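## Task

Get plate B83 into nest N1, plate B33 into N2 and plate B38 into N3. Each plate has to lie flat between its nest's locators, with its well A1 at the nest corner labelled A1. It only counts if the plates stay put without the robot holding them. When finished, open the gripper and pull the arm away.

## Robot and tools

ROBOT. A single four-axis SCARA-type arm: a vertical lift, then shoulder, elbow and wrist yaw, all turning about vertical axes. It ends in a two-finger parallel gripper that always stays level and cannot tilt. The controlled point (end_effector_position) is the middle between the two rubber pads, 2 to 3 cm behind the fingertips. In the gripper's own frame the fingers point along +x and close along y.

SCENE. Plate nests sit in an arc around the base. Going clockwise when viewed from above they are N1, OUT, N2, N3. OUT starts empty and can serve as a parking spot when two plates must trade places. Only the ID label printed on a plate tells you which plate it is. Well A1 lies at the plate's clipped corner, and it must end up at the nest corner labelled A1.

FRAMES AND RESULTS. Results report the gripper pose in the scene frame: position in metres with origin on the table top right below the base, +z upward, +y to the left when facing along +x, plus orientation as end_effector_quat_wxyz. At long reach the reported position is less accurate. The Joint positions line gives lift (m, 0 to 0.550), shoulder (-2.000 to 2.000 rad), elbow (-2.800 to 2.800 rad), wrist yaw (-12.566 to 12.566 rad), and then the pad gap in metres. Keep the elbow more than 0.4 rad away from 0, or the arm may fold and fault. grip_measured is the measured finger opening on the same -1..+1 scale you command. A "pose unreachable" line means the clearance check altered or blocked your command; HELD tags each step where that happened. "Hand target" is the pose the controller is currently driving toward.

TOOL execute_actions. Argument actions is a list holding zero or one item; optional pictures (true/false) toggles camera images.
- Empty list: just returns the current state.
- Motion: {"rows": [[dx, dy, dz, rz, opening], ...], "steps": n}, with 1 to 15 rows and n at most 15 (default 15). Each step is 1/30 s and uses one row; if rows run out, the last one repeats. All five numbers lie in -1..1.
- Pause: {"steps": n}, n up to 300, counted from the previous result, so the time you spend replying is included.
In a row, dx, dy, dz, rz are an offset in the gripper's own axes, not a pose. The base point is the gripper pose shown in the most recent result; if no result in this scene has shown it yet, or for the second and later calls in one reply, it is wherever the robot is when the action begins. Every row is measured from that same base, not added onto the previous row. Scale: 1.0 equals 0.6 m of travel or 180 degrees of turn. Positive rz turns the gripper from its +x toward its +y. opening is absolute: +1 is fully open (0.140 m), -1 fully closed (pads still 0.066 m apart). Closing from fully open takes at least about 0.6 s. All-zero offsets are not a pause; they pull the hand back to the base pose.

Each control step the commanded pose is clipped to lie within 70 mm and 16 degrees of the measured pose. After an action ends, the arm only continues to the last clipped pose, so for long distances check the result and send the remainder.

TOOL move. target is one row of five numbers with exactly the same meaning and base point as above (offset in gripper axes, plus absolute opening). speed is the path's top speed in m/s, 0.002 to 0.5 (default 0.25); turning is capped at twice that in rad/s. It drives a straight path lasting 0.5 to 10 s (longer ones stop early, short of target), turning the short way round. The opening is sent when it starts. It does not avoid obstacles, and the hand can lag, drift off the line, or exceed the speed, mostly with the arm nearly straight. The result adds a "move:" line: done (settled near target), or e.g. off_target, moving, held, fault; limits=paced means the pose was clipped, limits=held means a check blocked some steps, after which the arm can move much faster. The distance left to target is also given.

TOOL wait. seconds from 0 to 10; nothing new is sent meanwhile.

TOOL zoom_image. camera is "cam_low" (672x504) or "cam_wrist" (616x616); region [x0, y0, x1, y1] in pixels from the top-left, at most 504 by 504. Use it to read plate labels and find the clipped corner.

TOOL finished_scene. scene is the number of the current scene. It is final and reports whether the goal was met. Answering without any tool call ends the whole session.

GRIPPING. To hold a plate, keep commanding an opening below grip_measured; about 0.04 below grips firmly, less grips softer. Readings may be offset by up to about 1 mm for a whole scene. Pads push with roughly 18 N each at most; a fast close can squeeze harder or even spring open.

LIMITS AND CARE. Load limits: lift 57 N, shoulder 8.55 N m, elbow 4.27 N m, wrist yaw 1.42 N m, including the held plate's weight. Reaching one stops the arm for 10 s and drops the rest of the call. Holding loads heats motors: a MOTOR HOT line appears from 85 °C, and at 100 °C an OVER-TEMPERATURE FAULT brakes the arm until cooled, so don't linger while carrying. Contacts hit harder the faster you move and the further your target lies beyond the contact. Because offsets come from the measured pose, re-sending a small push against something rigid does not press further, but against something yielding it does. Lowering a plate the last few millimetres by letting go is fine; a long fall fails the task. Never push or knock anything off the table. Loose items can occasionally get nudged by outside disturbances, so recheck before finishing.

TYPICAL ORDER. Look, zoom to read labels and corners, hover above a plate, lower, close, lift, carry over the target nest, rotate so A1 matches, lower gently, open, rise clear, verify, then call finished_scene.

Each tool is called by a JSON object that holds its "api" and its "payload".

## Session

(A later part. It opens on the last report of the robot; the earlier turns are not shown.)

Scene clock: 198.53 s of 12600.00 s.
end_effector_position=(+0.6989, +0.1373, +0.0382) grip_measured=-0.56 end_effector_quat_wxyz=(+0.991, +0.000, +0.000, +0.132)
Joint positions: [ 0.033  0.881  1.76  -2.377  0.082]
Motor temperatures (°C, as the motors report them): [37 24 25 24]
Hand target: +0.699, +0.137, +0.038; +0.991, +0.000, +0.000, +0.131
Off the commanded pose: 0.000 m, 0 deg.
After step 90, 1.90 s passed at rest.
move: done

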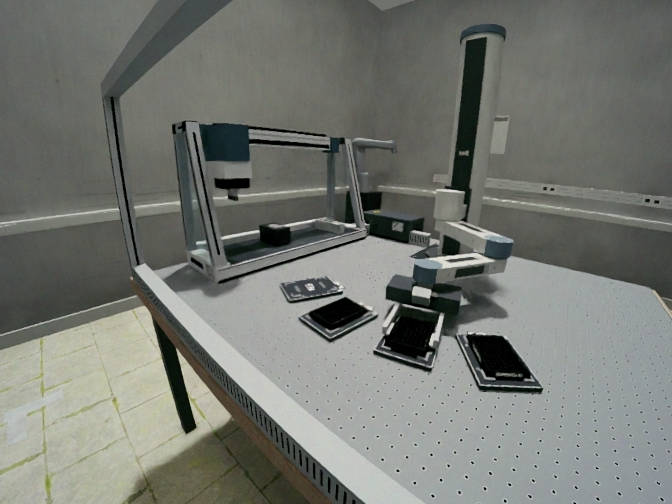

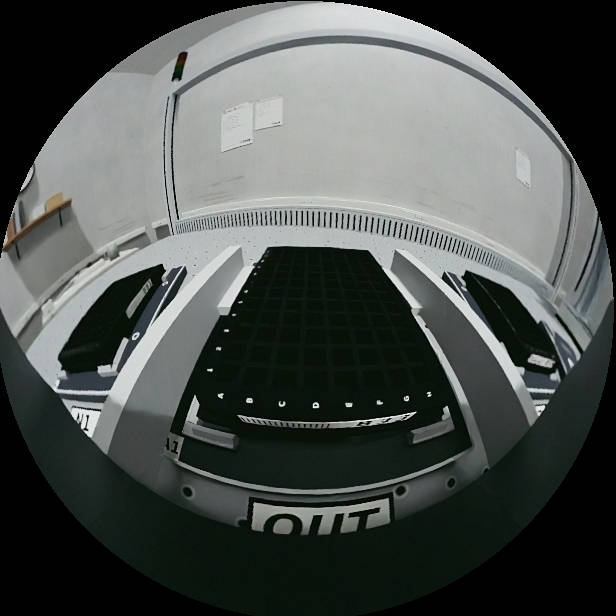

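{"api": "move", "payload": {"target": [0, 0, -0.004, 0, -0.62], "speed": 0.03}}

{"api": "move", "payload": {"target": [0, 0, 0, 0, 0.3], "speed": 0.1}}

{"api": "move", "payload": {"target": [0, 0, 0.075, 0, 0.3], "speed": 0.15}}

Scene clock: 205.87 s of 12600.00 s.
end_effector_position=(+0.6988, +0.1375, +0.0367) grip_measured=-0.56 end_effector_quat_wxyz=(+0.991, +0.000, +0.000, +0.132)
Joint positions: [ 0.032  0.881  1.76  -2.377  0.082]
Motor temperatures (°C, as the motors report them): [37 24 25 24]
Hand target: +0.699, +0.137, +0.036; +0.991, +0.000, +0.000, +0.132
Off the commanded pose: 0.001 m, 0 deg.
After step 90, 3.63 s passed at rest.
move: done

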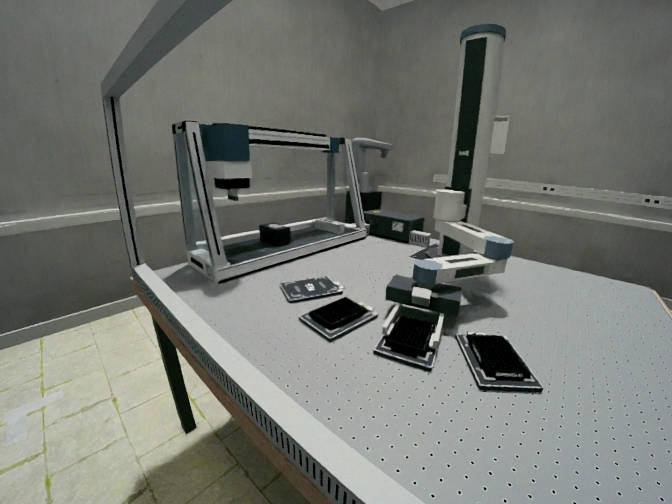

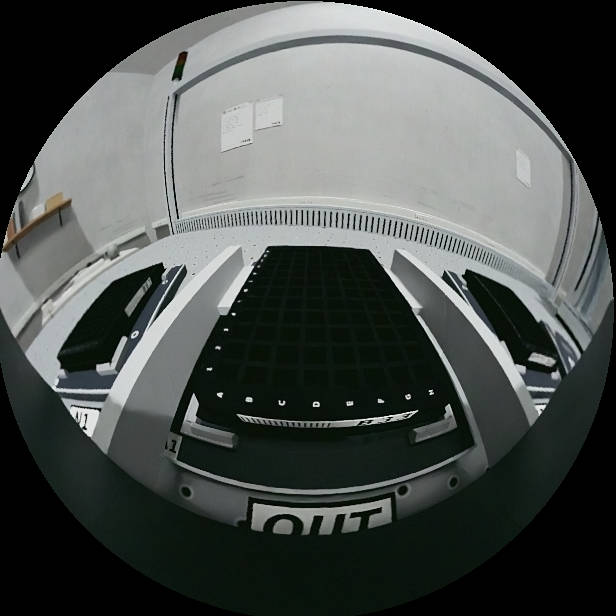

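Scene clock: 206.37 s of 12600.00 s.
end_effector_position=(+0.6988, +0.1376, +0.0368) grip_measured=+0.30 end_effector_quat_wxyz=(+0.991, +0.000, +0.000, +0.132)
Joint positions: [ 0.032  0.882  1.76  -2.376  0.114]
Motor temperatures (°C, as the motors report them): [37 24 25 24]
Hand target: +0.699, +0.137, +0.037; +0.991, +0.000, +0.000, +0.132
Off the commanded pose: 0.000 m, 0 deg.
move: done

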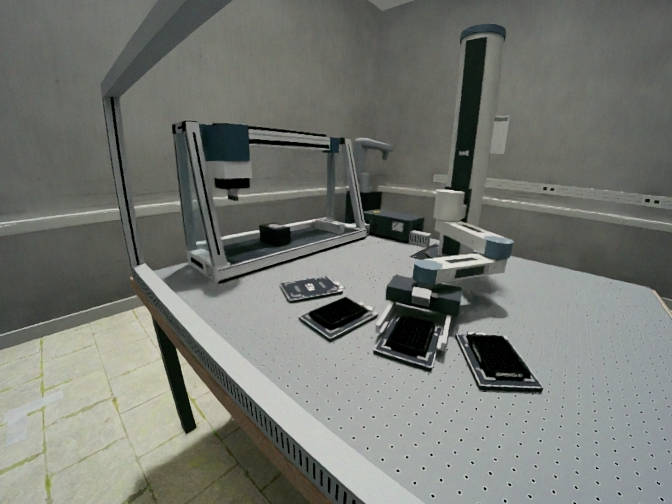

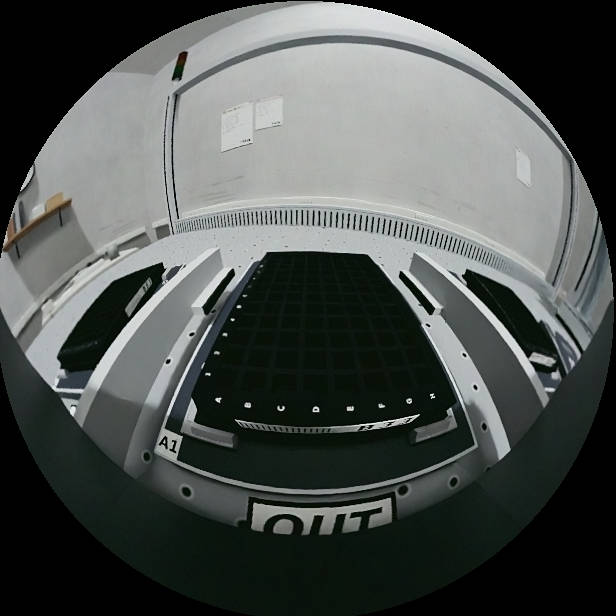

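Scene clock: 207.10 s of 12600.00 s.
end_effector_position=(+0.6988, +0.1376, +0.0818) grip_measured=+0.30 end_effector_quat_wxyz=(+0.991, +0.000, +0.000, +0.132)
Joint positions: [ 0.077  0.882  1.76  -2.376  0.114]
Motor temperatures (°C, as the motors report them): [37 24 25 24]
Hand target: +0.699, +0.138, +0.082; +0.991, +0.000, +0.000, +0.132
Off the commanded pose: 0.000 m, 0 deg.
move: done

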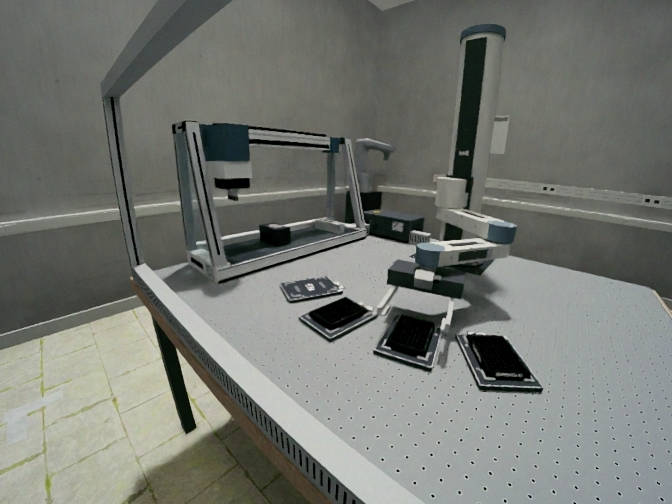

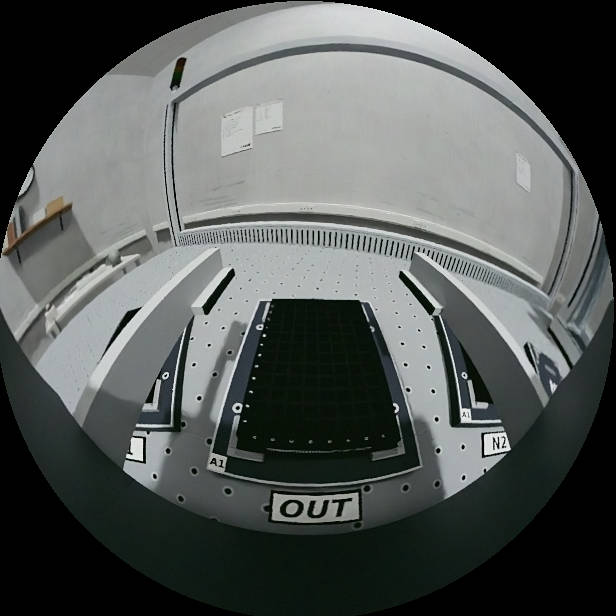

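{"api": "move", "payload": {"target": [-0.049, -0.2945, 0, -0.104, 0.3], "speed": 0.3}}

Scene clock: 217.43 s of 12600.00 s.
end_effector_position=(+0.7165, -0.0408, +0.0818) grip_measured=+0.30 end_effector_quat_wxyz=(+1.000, +0.000, +0.000, -0.031)
Joint positions: [ 0.077  0.544  1.769 -2.375  0.114]
Motor temperatures (°C, as the motors report them): [37 24 25 24]
Hand target: +0.717, -0.041, +0.082; +1.000, +0.000, +0.000, -0.031
Off the commanded pose: 0.000 m, 0 deg.
After step 90, 6.33 s passed at rest.
move: done

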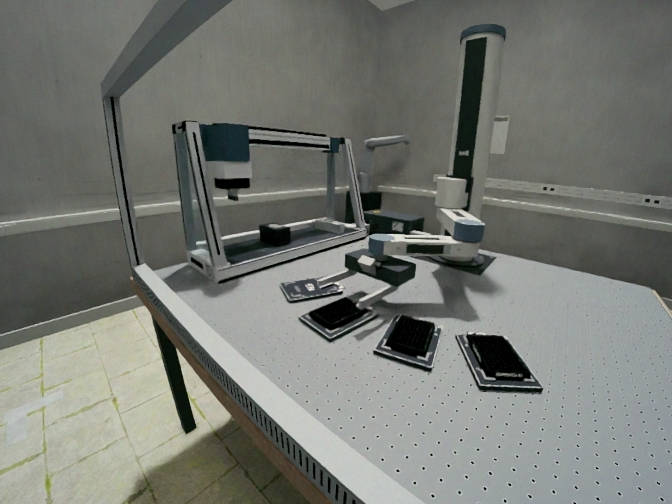

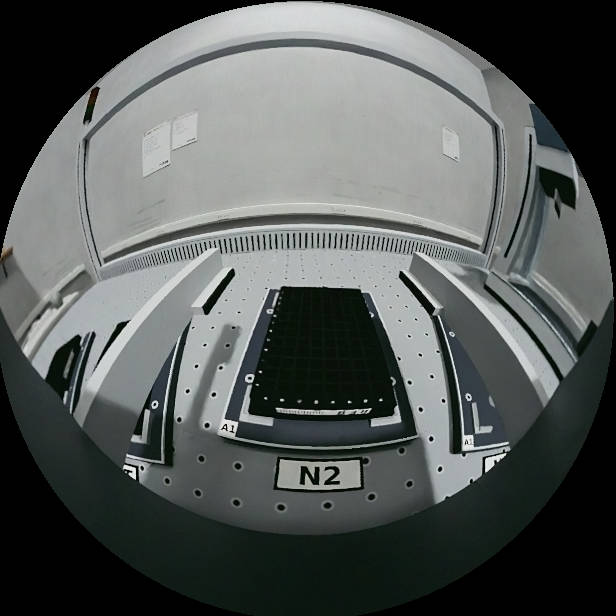

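{"api": "move", "payload": {"target": [0.037, -0.004, 0, 0, 0.3], "speed": 0.2}}

Scene clock: 223.97 s of 12600.00 s.
end_effector_position=(+0.7385, -0.0446, +0.0818) grip_measured=+0.30 end_effector_quat_wxyz=(+1.000, +0.000, +0.000, -0.031)
Joint positions: [ 0.077  0.476  1.911 -2.45   0.114]
Motor temperatures (°C, as the motors report them): [37 24 25 24]
Hand target: +0.739, -0.045, +0.082; +1.000, +0.000, +0.000, -0.031
Off the commanded pose: 0.000 m, 0 deg.
After step 90, 2.83 s passed at rest.
move: done

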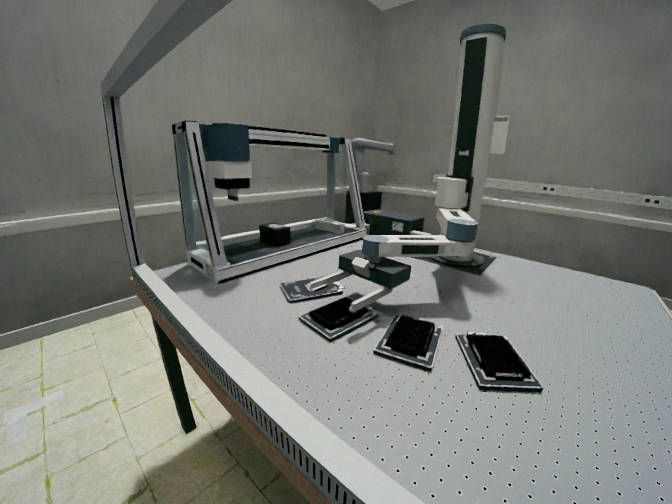

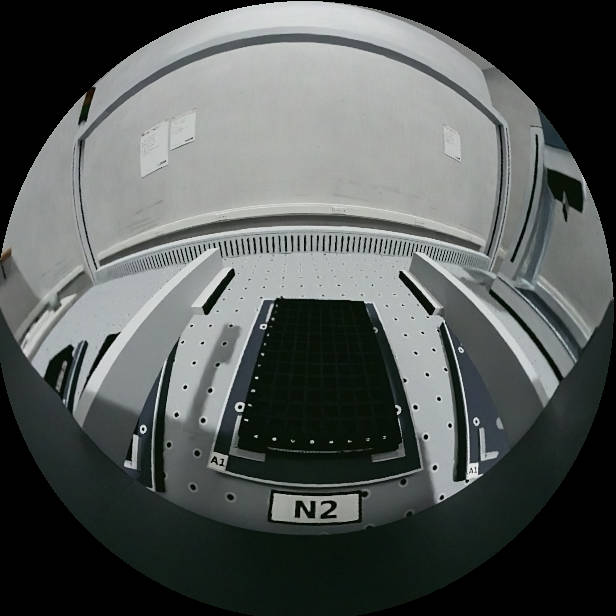

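{"api": "move", "payload": {"target": [0, 0, -0.0775, -0.008, 0.3], "speed": 0.1}}

{"api": "move", "payload": {"target": [0, 0, 0, 0, -0.62], "speed": 0.1}}

Scene clock: 229.40 s of 12600.00 s.
end_effector_position=(+0.7385, -0.0446, +0.0353) grip_measured=+0.30 end_effector_quat_wxyz=(+0.999, +0.000, +0.000, -0.044)
Joint positions: [ 0.03   0.485  1.911 -2.483  0.114]
Motor temperatures (°C, as the motors report them): [37 24 25 24]
Hand target: +0.739, -0.045, +0.035; +0.999, +0.000, +0.000, -0.044
Off the commanded pose: 0.000 m, 0 deg.
After step 90, 1.67 s passed at rest.
move: done

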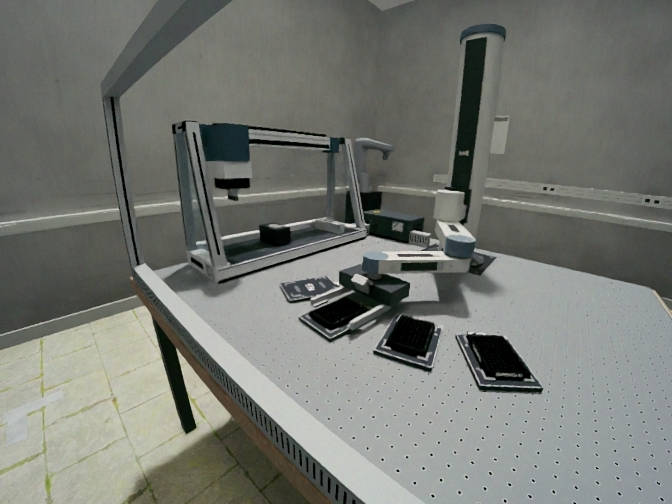

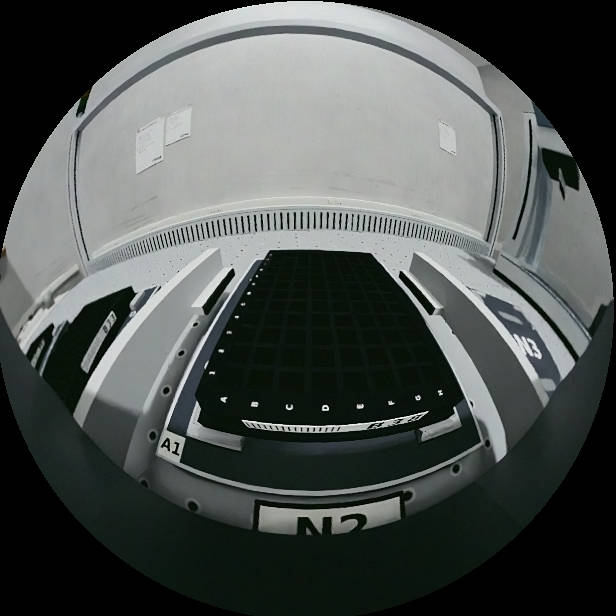

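Scene clock: 229.90 s of 12600.00 s.
end_effector_position=(+0.7382, -0.0462, +0.0353) grip_measured=-0.57 end_effector_quat_wxyz=(+0.999, +0.000, +0.000, -0.047)
Joint positions: [ 0.03   0.483  1.91  -2.487  0.082]
Motor temperatures (°C, as the motors report them): [37 24 25 24]
Hand target: +0.739, -0.045, +0.035; +0.999, +0.000, +0.000, -0.044
Off the commanded pose: 0.002 m, 0 deg.
move: done

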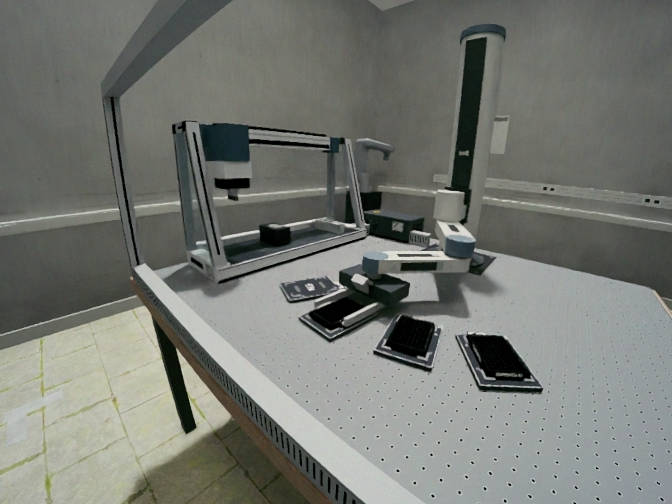

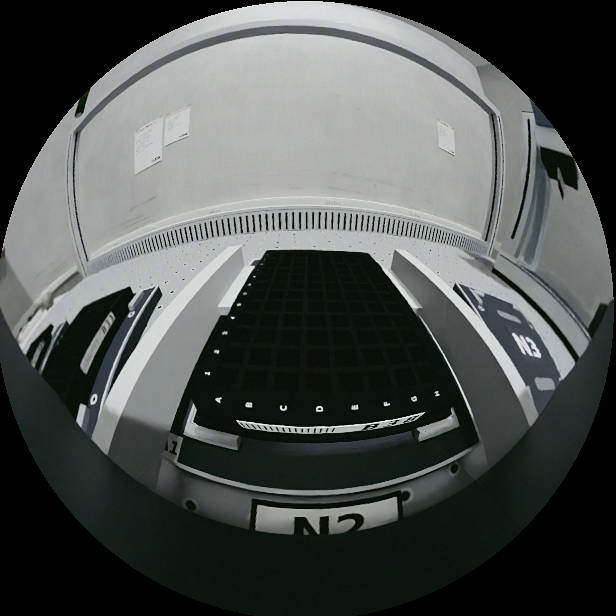

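{"api": "move", "payload": {"target": [0, 0, 0.11, 0, -0.62], "speed": 0.15}}

{"api": "move", "payload": {"target": [-0.0783, -0.2948, 0, -0.0928, -0.62], "speed": 0.3}}

Scene clock: 240.10 s of 12600.00 s.
end_effector_position=(+0.7382, -0.0463, +0.1013) grip_measured=-0.57 end_effector_quat_wxyz=(+0.999, +0.000, +0.000, -0.047)
Joint positions: [ 0.096  0.483  1.91  -2.487  0.082]
Motor temperatures (°C, as the motors report them): [37 24 26 24]
Hand target: +0.738, -0.046, +0.101; +0.999, +0.000, +0.000, -0.047
Off the commanded pose: 0.000 m, 0 deg.
After step 90, 6.43 s passed at rest.
move: done

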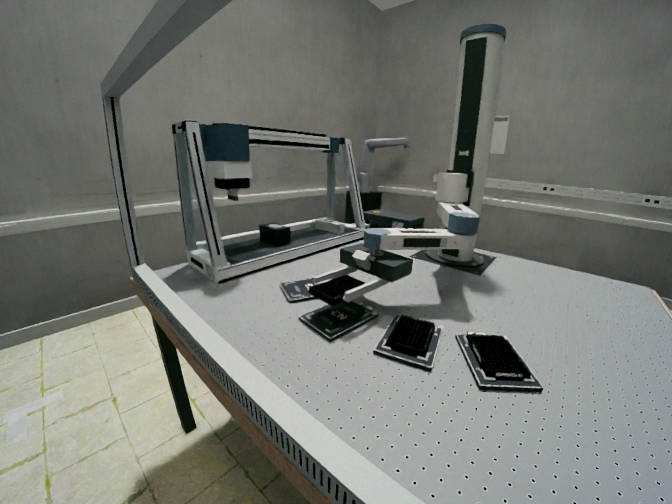

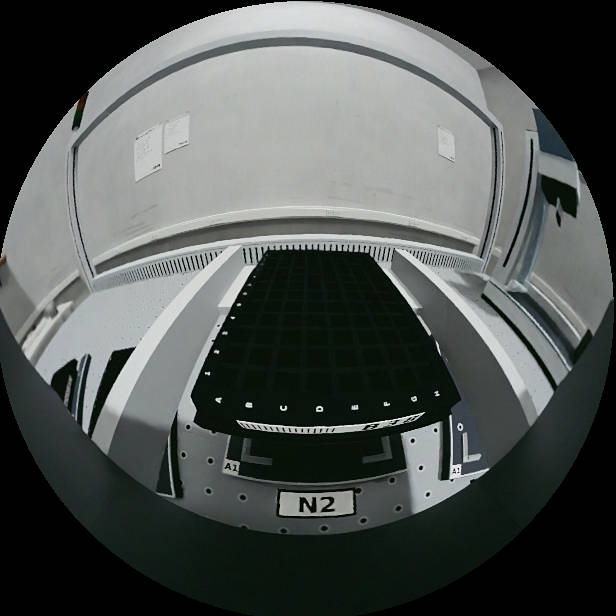

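Scene clock: 241.10 s of 12600.00 s.
end_effector_position=(+0.6747, -0.2181, +0.1013) grip_measured=-0.57 end_effector_quat_wxyz=(+0.981, +0.000, +0.000, -0.192)
Joint positions: [ 0.096  0.197  1.783 -2.366  0.082]
Motor temperatures (°C, as the motors report them): [37 24 26 24]
Hand target: +0.675, -0.218, +0.101; +0.982, +0.000, +0.000, -0.191
Off the commanded pose: 0.000 m, 0 deg.
move: done

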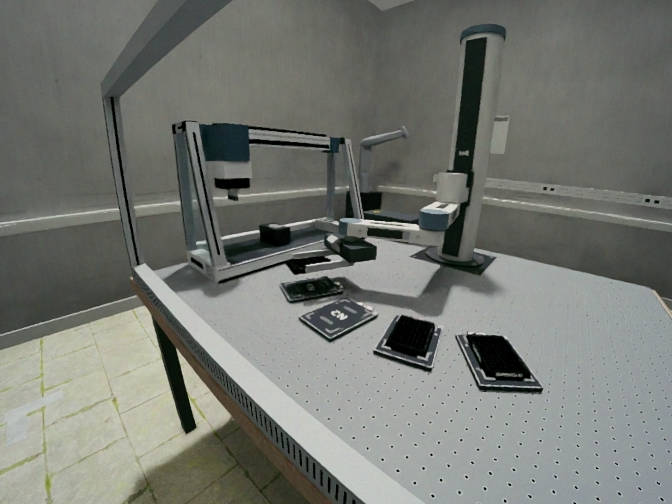

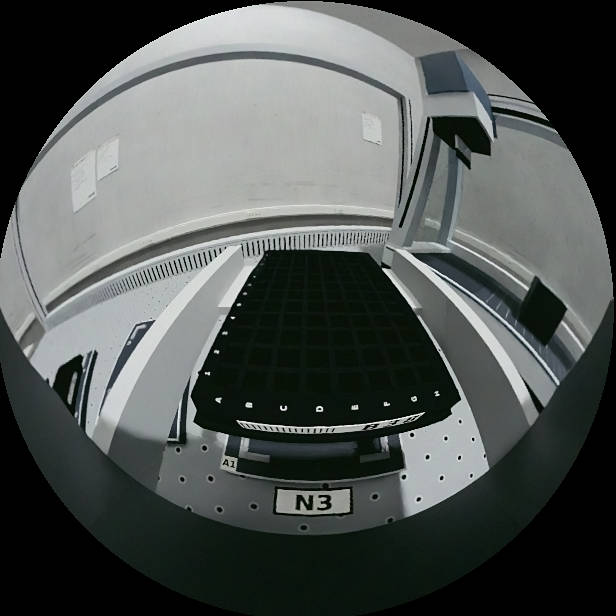

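{"api": "move", "payload": {"target": [0.004, -0.0015, -0.1055, 0, -0.62], "speed": 0.08}}

Scene clock: 247.40 s of 12600.00 s.
end_effector_position=(+0.6766, -0.2197, +0.0380) grip_measured=-0.57 end_effector_quat_wxyz=(+0.981, +0.000, +0.000, -0.191)
Joint positions: [ 0.033  0.188  1.798 -2.372  0.082]
Motor temperatures (°C, as the motors report them): [37 24 26 24]
Hand target: +0.677, -0.220, +0.038; +0.981, +0.000, +0.000, -0.192
Off the commanded pose: 0.000 m, 0 deg.
After step 90, 2.23 s passed at rest.
move: done

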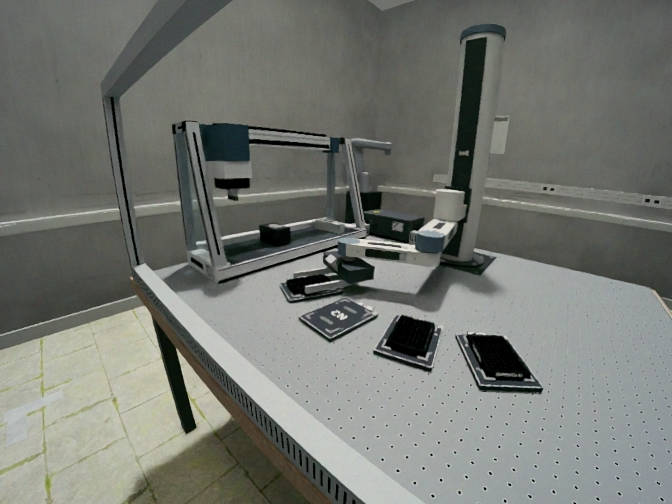

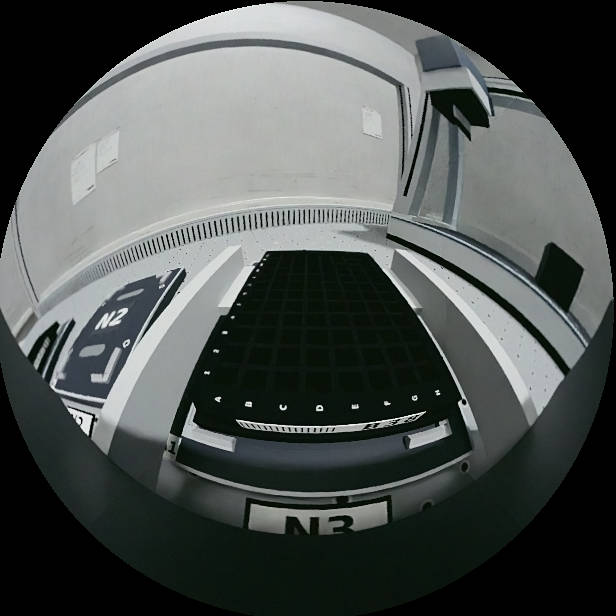

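{"api": "move", "payload": {"target": [0, 0.003, -0.003, 0, -0.62], "speed": 0.03}}

{"api": "move", "payload": {"target": [0, 0, 0, 0, 0.3], "speed": 0.1}}

{"api": "move", "payload": {"target": [0, 0, 0.075, 0, 0.3], "speed": 0.15}}

Scene clock: 256.80 s of 12600.00 s.
end_effector_position=(+0.6769, -0.2188, +0.0363) grip_measured=-0.57 end_effector_quat_wxyz=(+0.981, +0.000, +0.000, -0.193)
Joint positions: [ 0.031  0.193  1.796 -2.378  0.082]
Motor temperatures (°C, as the motors report them): [37 24 26 24]
Hand target: +0.677, -0.218, +0.036; +0.981, +0.000, +0.000, -0.191
Off the commanded pose: 0.001 m, 0 deg.
After step 90, 5.70 s passed at rest.
move: done

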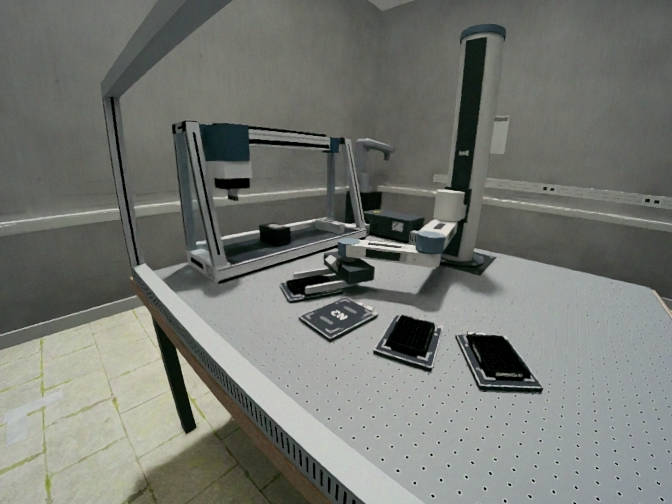

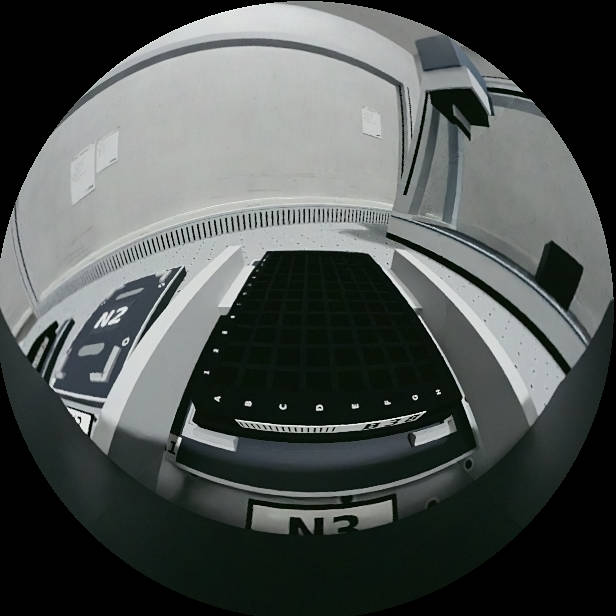

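Scene clock: 257.30 s of 12600.00 s.
end_effector_position=(+0.6768, -0.2189, +0.0363) grip_measured=+0.30 end_effector_quat_wxyz=(+0.981, +0.000, +0.000, -0.193)
Joint positions: [ 0.031  0.192  1.796 -2.378  0.114]
Motor temperatures (°C, as the motors report them): [37 24 26 24]
Hand target: +0.677, -0.219, +0.036; +0.981, +0.000, +0.000, -0.193
Off the commanded pose: 0.000 m, 0 deg.
move: done

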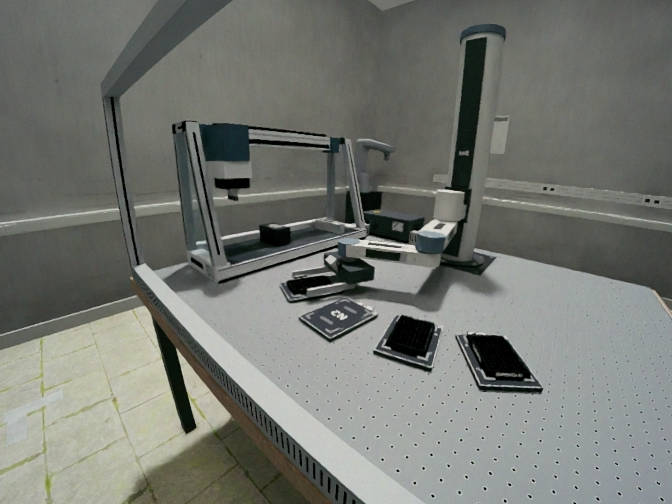

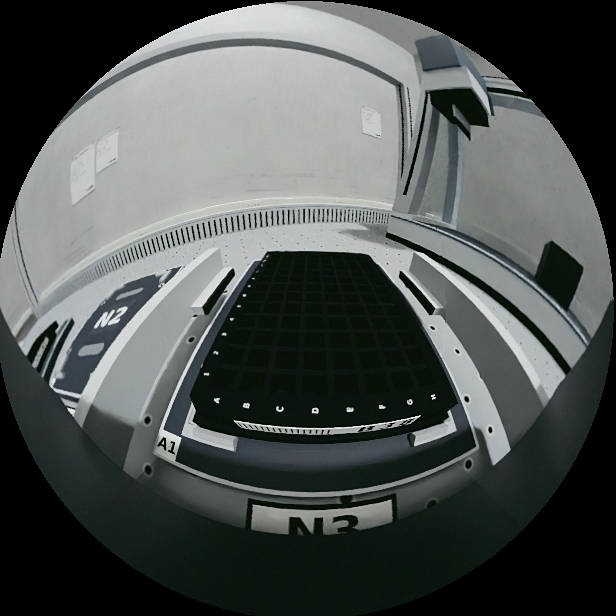

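Scene clock: 258.03 s of 12600.00 s.
end_effector_position=(+0.6768, -0.2189, +0.0814) grip_measured=+0.30 end_effector_quat_wxyz=(+0.981, +0.000, +0.000, -0.193)
Joint positions: [ 0.076  0.192  1.796 -2.378  0.114]
Motor temperatures (°C, as the motors report them): [37 24 26 24]
Hand target: +0.677, -0.219, +0.081; +0.981, +0.000, +0.000, -0.193
Off the commanded pose: 0.000 m, 0 deg.
move: done

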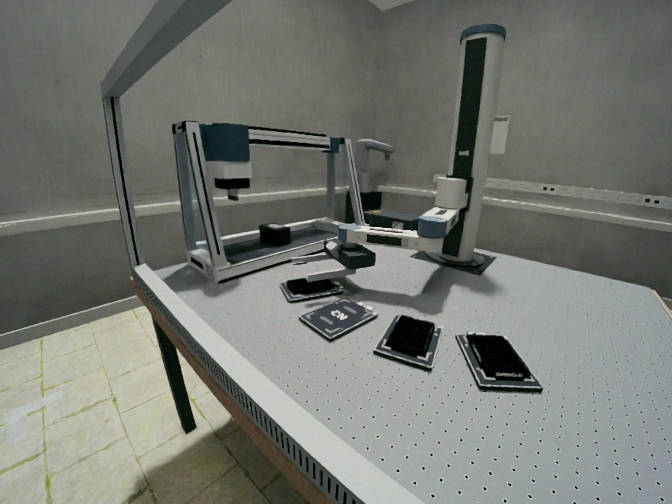

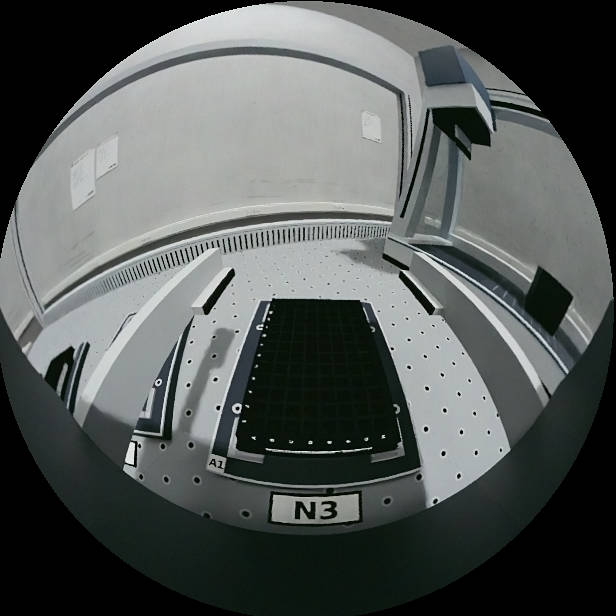

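{"api": "move", "payload": {"target": [-0.1912, 0.5638, 0, 0.2081, 0.3], "speed": 0.35}}

{"api": "move", "payload": {"target": [0, 0, -0.0768, 0, 0.3], "speed": 0.1}}

{"api": "move", "payload": {"target": [0, 0, 0, 0, -0.62], "speed": 0.1}}

Scene clock: 269.03 s of 12600.00 s.
end_effector_position=(+0.6990, +0.1378, +0.0814) grip_measured=+0.30 end_effector_quat_wxyz=(+0.991, +0.000, +0.000, +0.132)
Joint positions: [ 0.076  0.881  1.761 -2.377  0.114]
Motor temperatures (°C, as the motors report them): [37 24 26 24]
Hand target: +0.699, +0.138, +0.081; +0.991, +0.000, +0.000, +0.132
Off the commanded pose: 0.000 m, 0 deg.
After step 90, 6.60 s passed at rest.
move: done

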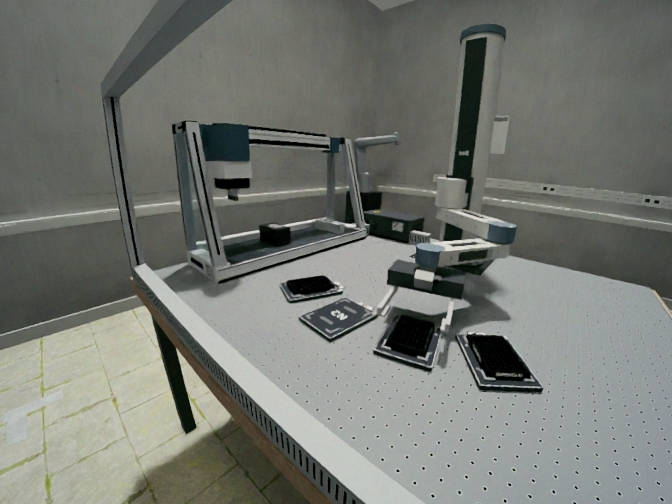

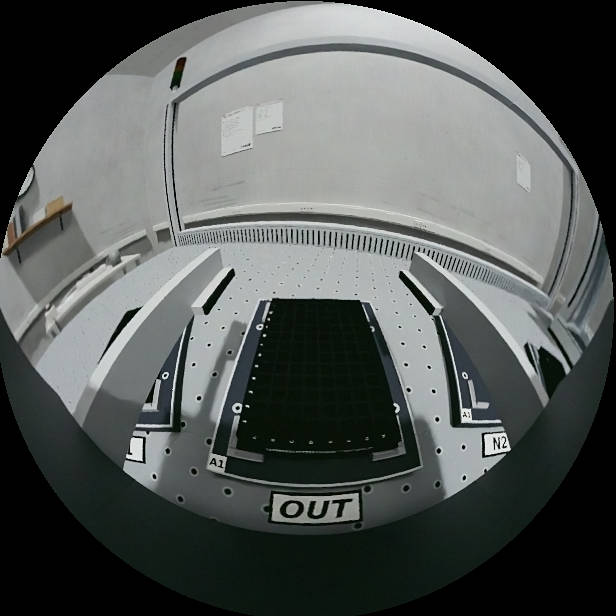

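Scene clock: 269.80 s of 12600.00 s.
end_effector_position=(+0.6990, +0.1378, +0.0352) grip_measured=+0.30 end_effector_quat_wxyz=(+0.991, +0.000, +0.000, +0.132)
Joint positions: [ 0.03   0.881  1.761 -2.377  0.114]
Motor temperatures (°C, as the motors report them): [37 24 26 24]
Hand target: +0.699, +0.138, +0.035; +0.991, +0.000, +0.000, +0.132
Off the commanded pose: 0.000 m, 0 deg.
move: done

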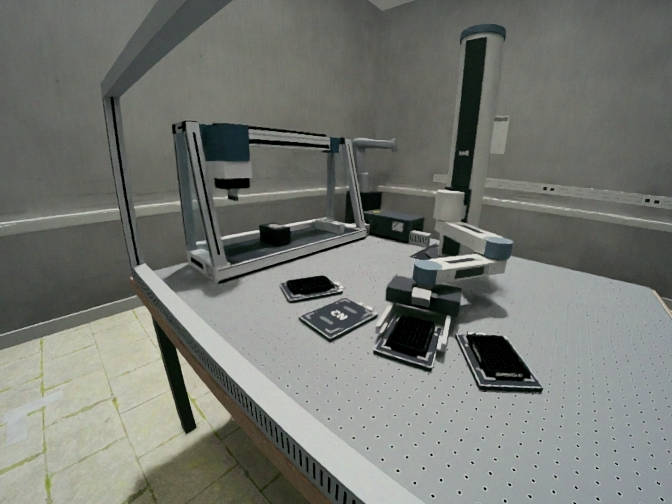

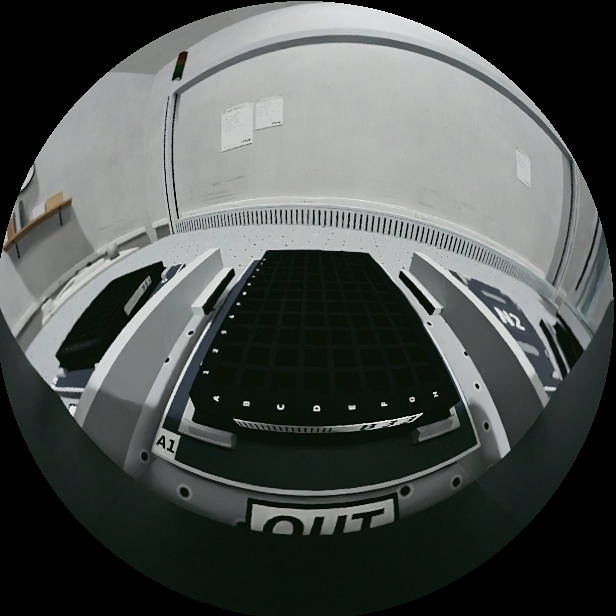

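Scene clock: 270.30 s of 12600.00 s.
end_effector_position=(+0.6989, +0.1381, +0.0352) grip_measured=-0.57 end_effector_quat_wxyz=(+0.991, +0.000, +0.000, +0.133)
Joint positions: [ 0.03   0.881  1.762 -2.376  0.082]
Motor temperatures (°C, as the motors report them): [37 24 26 24]
Hand target: +0.699, +0.138, +0.035; +0.991, +0.000, +0.000, +0.132
Off the commanded pose: 0.000 m, 0 deg.
move: done

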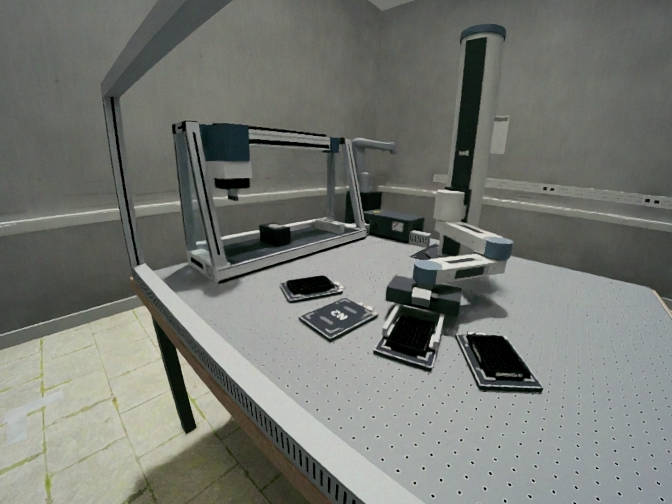

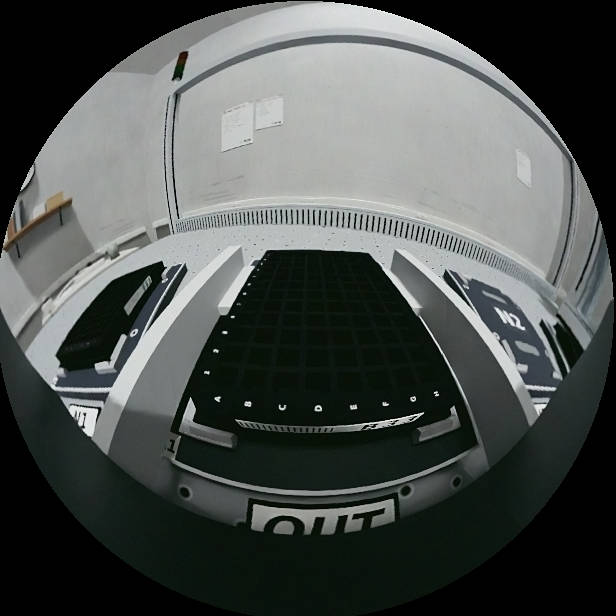

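{"api": "move", "payload": {"target": [0, 0, 0.11, 0, -0.62], "speed": 0.15}}

{"api": "move", "payload": {"target": [-0.0178, -0.3139, 0, -0.1139, -0.62], "speed": 0.3}}

{"api": "move", "payload": {"target": [0, 0, -0.1055, 0, -0.62], "speed": 0.08}}

Scene clock: 281.13 s of 12600.00 s.
end_effector_position=(+0.6989, +0.1382, +0.1013) grip_measured=-0.57 end_effector_quat_wxyz=(+0.991, +0.000, +0.000, +0.133)
Joint positions: [ 0.096  0.881  1.762 -2.376  0.082]
Motor temperatures (°C, as the motors report them): [37 24 26 24]
Hand target: +0.699, +0.138, +0.101; +0.991, +0.000, +0.000, +0.133
Off the commanded pose: 0.000 m, 0 deg.
After step 90, 7.07 s passed at rest.
move: done

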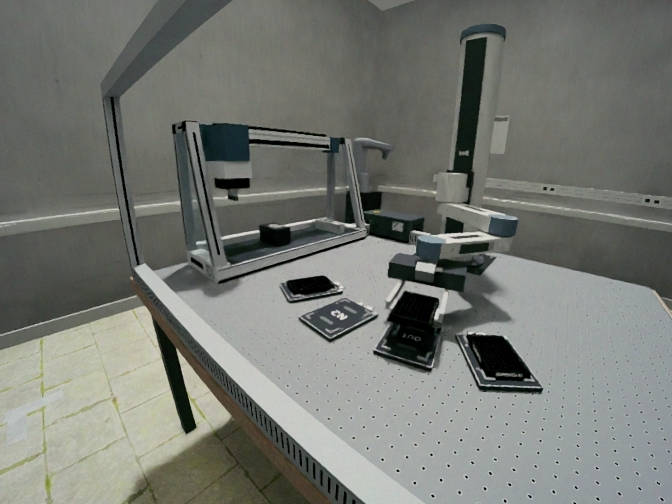

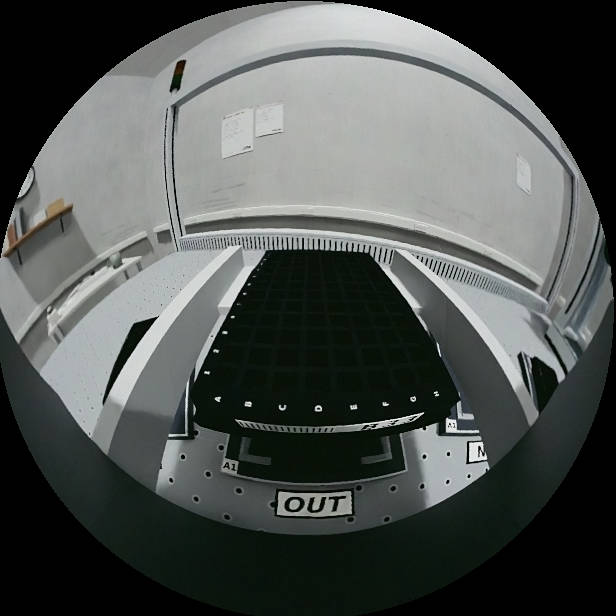

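Scene clock: 282.20 s of 12600.00 s.
end_effector_position=(+0.7382, -0.0464, +0.1013) grip_measured=-0.57 end_effector_quat_wxyz=(+0.999, +0.000, +0.000, -0.046)
Joint positions: [ 0.096  0.482  1.91  -2.484  0.082]
Motor temperatures (°C, as the motors report them): [37 24 26 24]
Hand target: +0.738, -0.046, +0.101; +0.999, +0.000, +0.000, -0.046
Off the commanded pose: 0.000 m, 0 deg.
move: done

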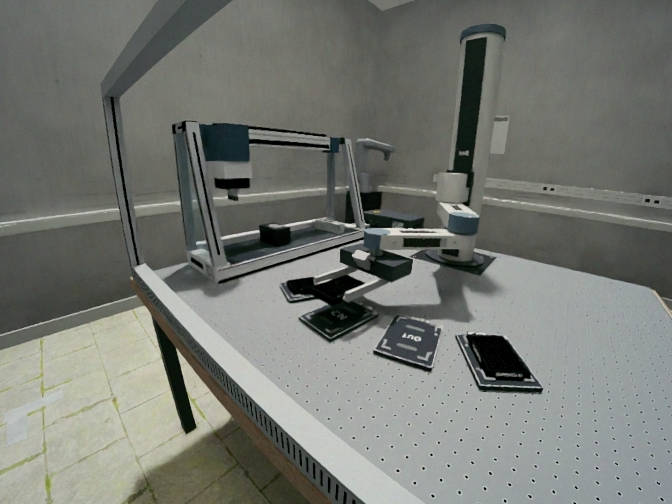

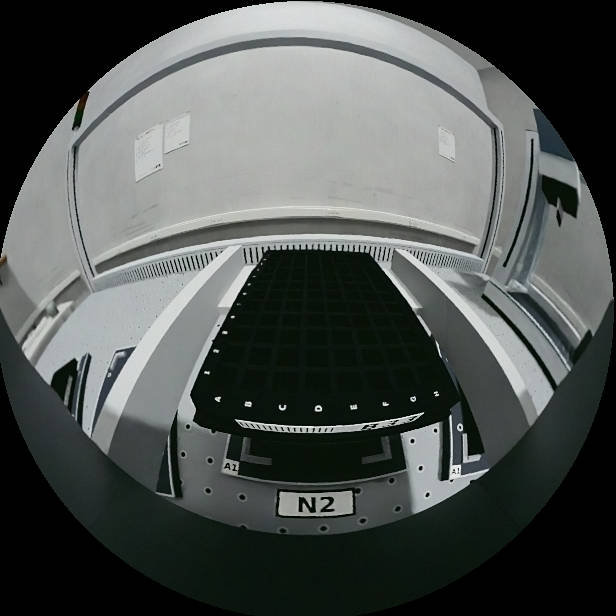

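Scene clock: 283.27 s of 12600.00 s.
end_effector_position=(+0.7382, -0.0464, +0.0379) grip_measured=-0.57 end_effector_quat_wxyz=(+0.999, +0.000, +0.000, -0.046)
Joint positions: [ 0.033  0.482  1.91  -2.484  0.082]
Motor temperatures (°C, as the motors report them): [37 24 26 24]
Hand target: +0.738, -0.046, +0.038; +0.999, +0.000, +0.000, -0.046
Off the commanded pose: 0.000 m, 0 deg.
move: done

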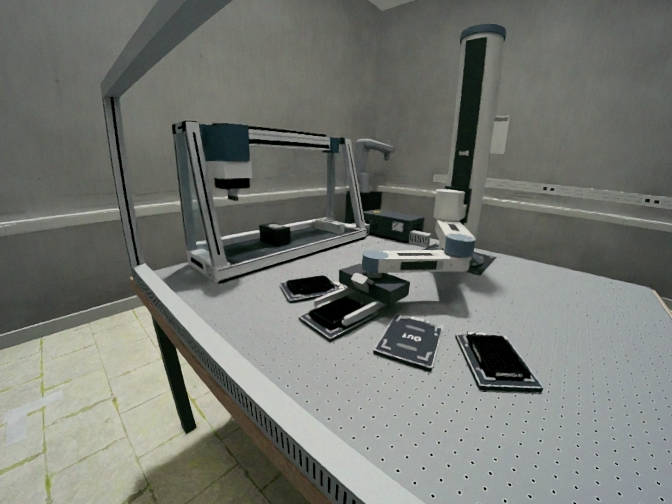

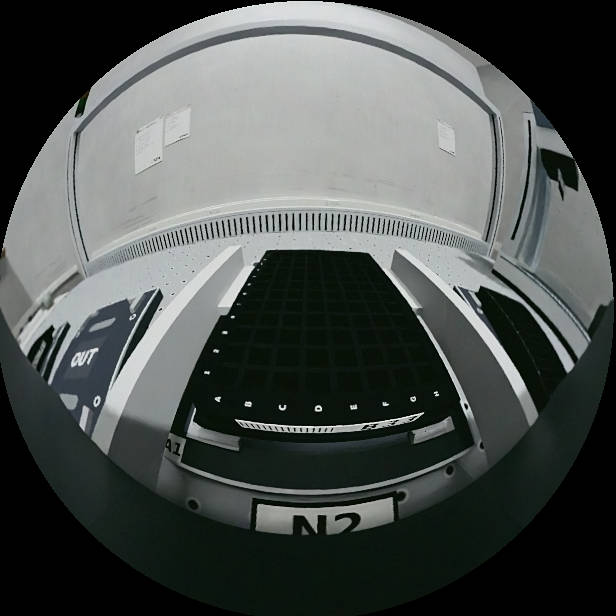

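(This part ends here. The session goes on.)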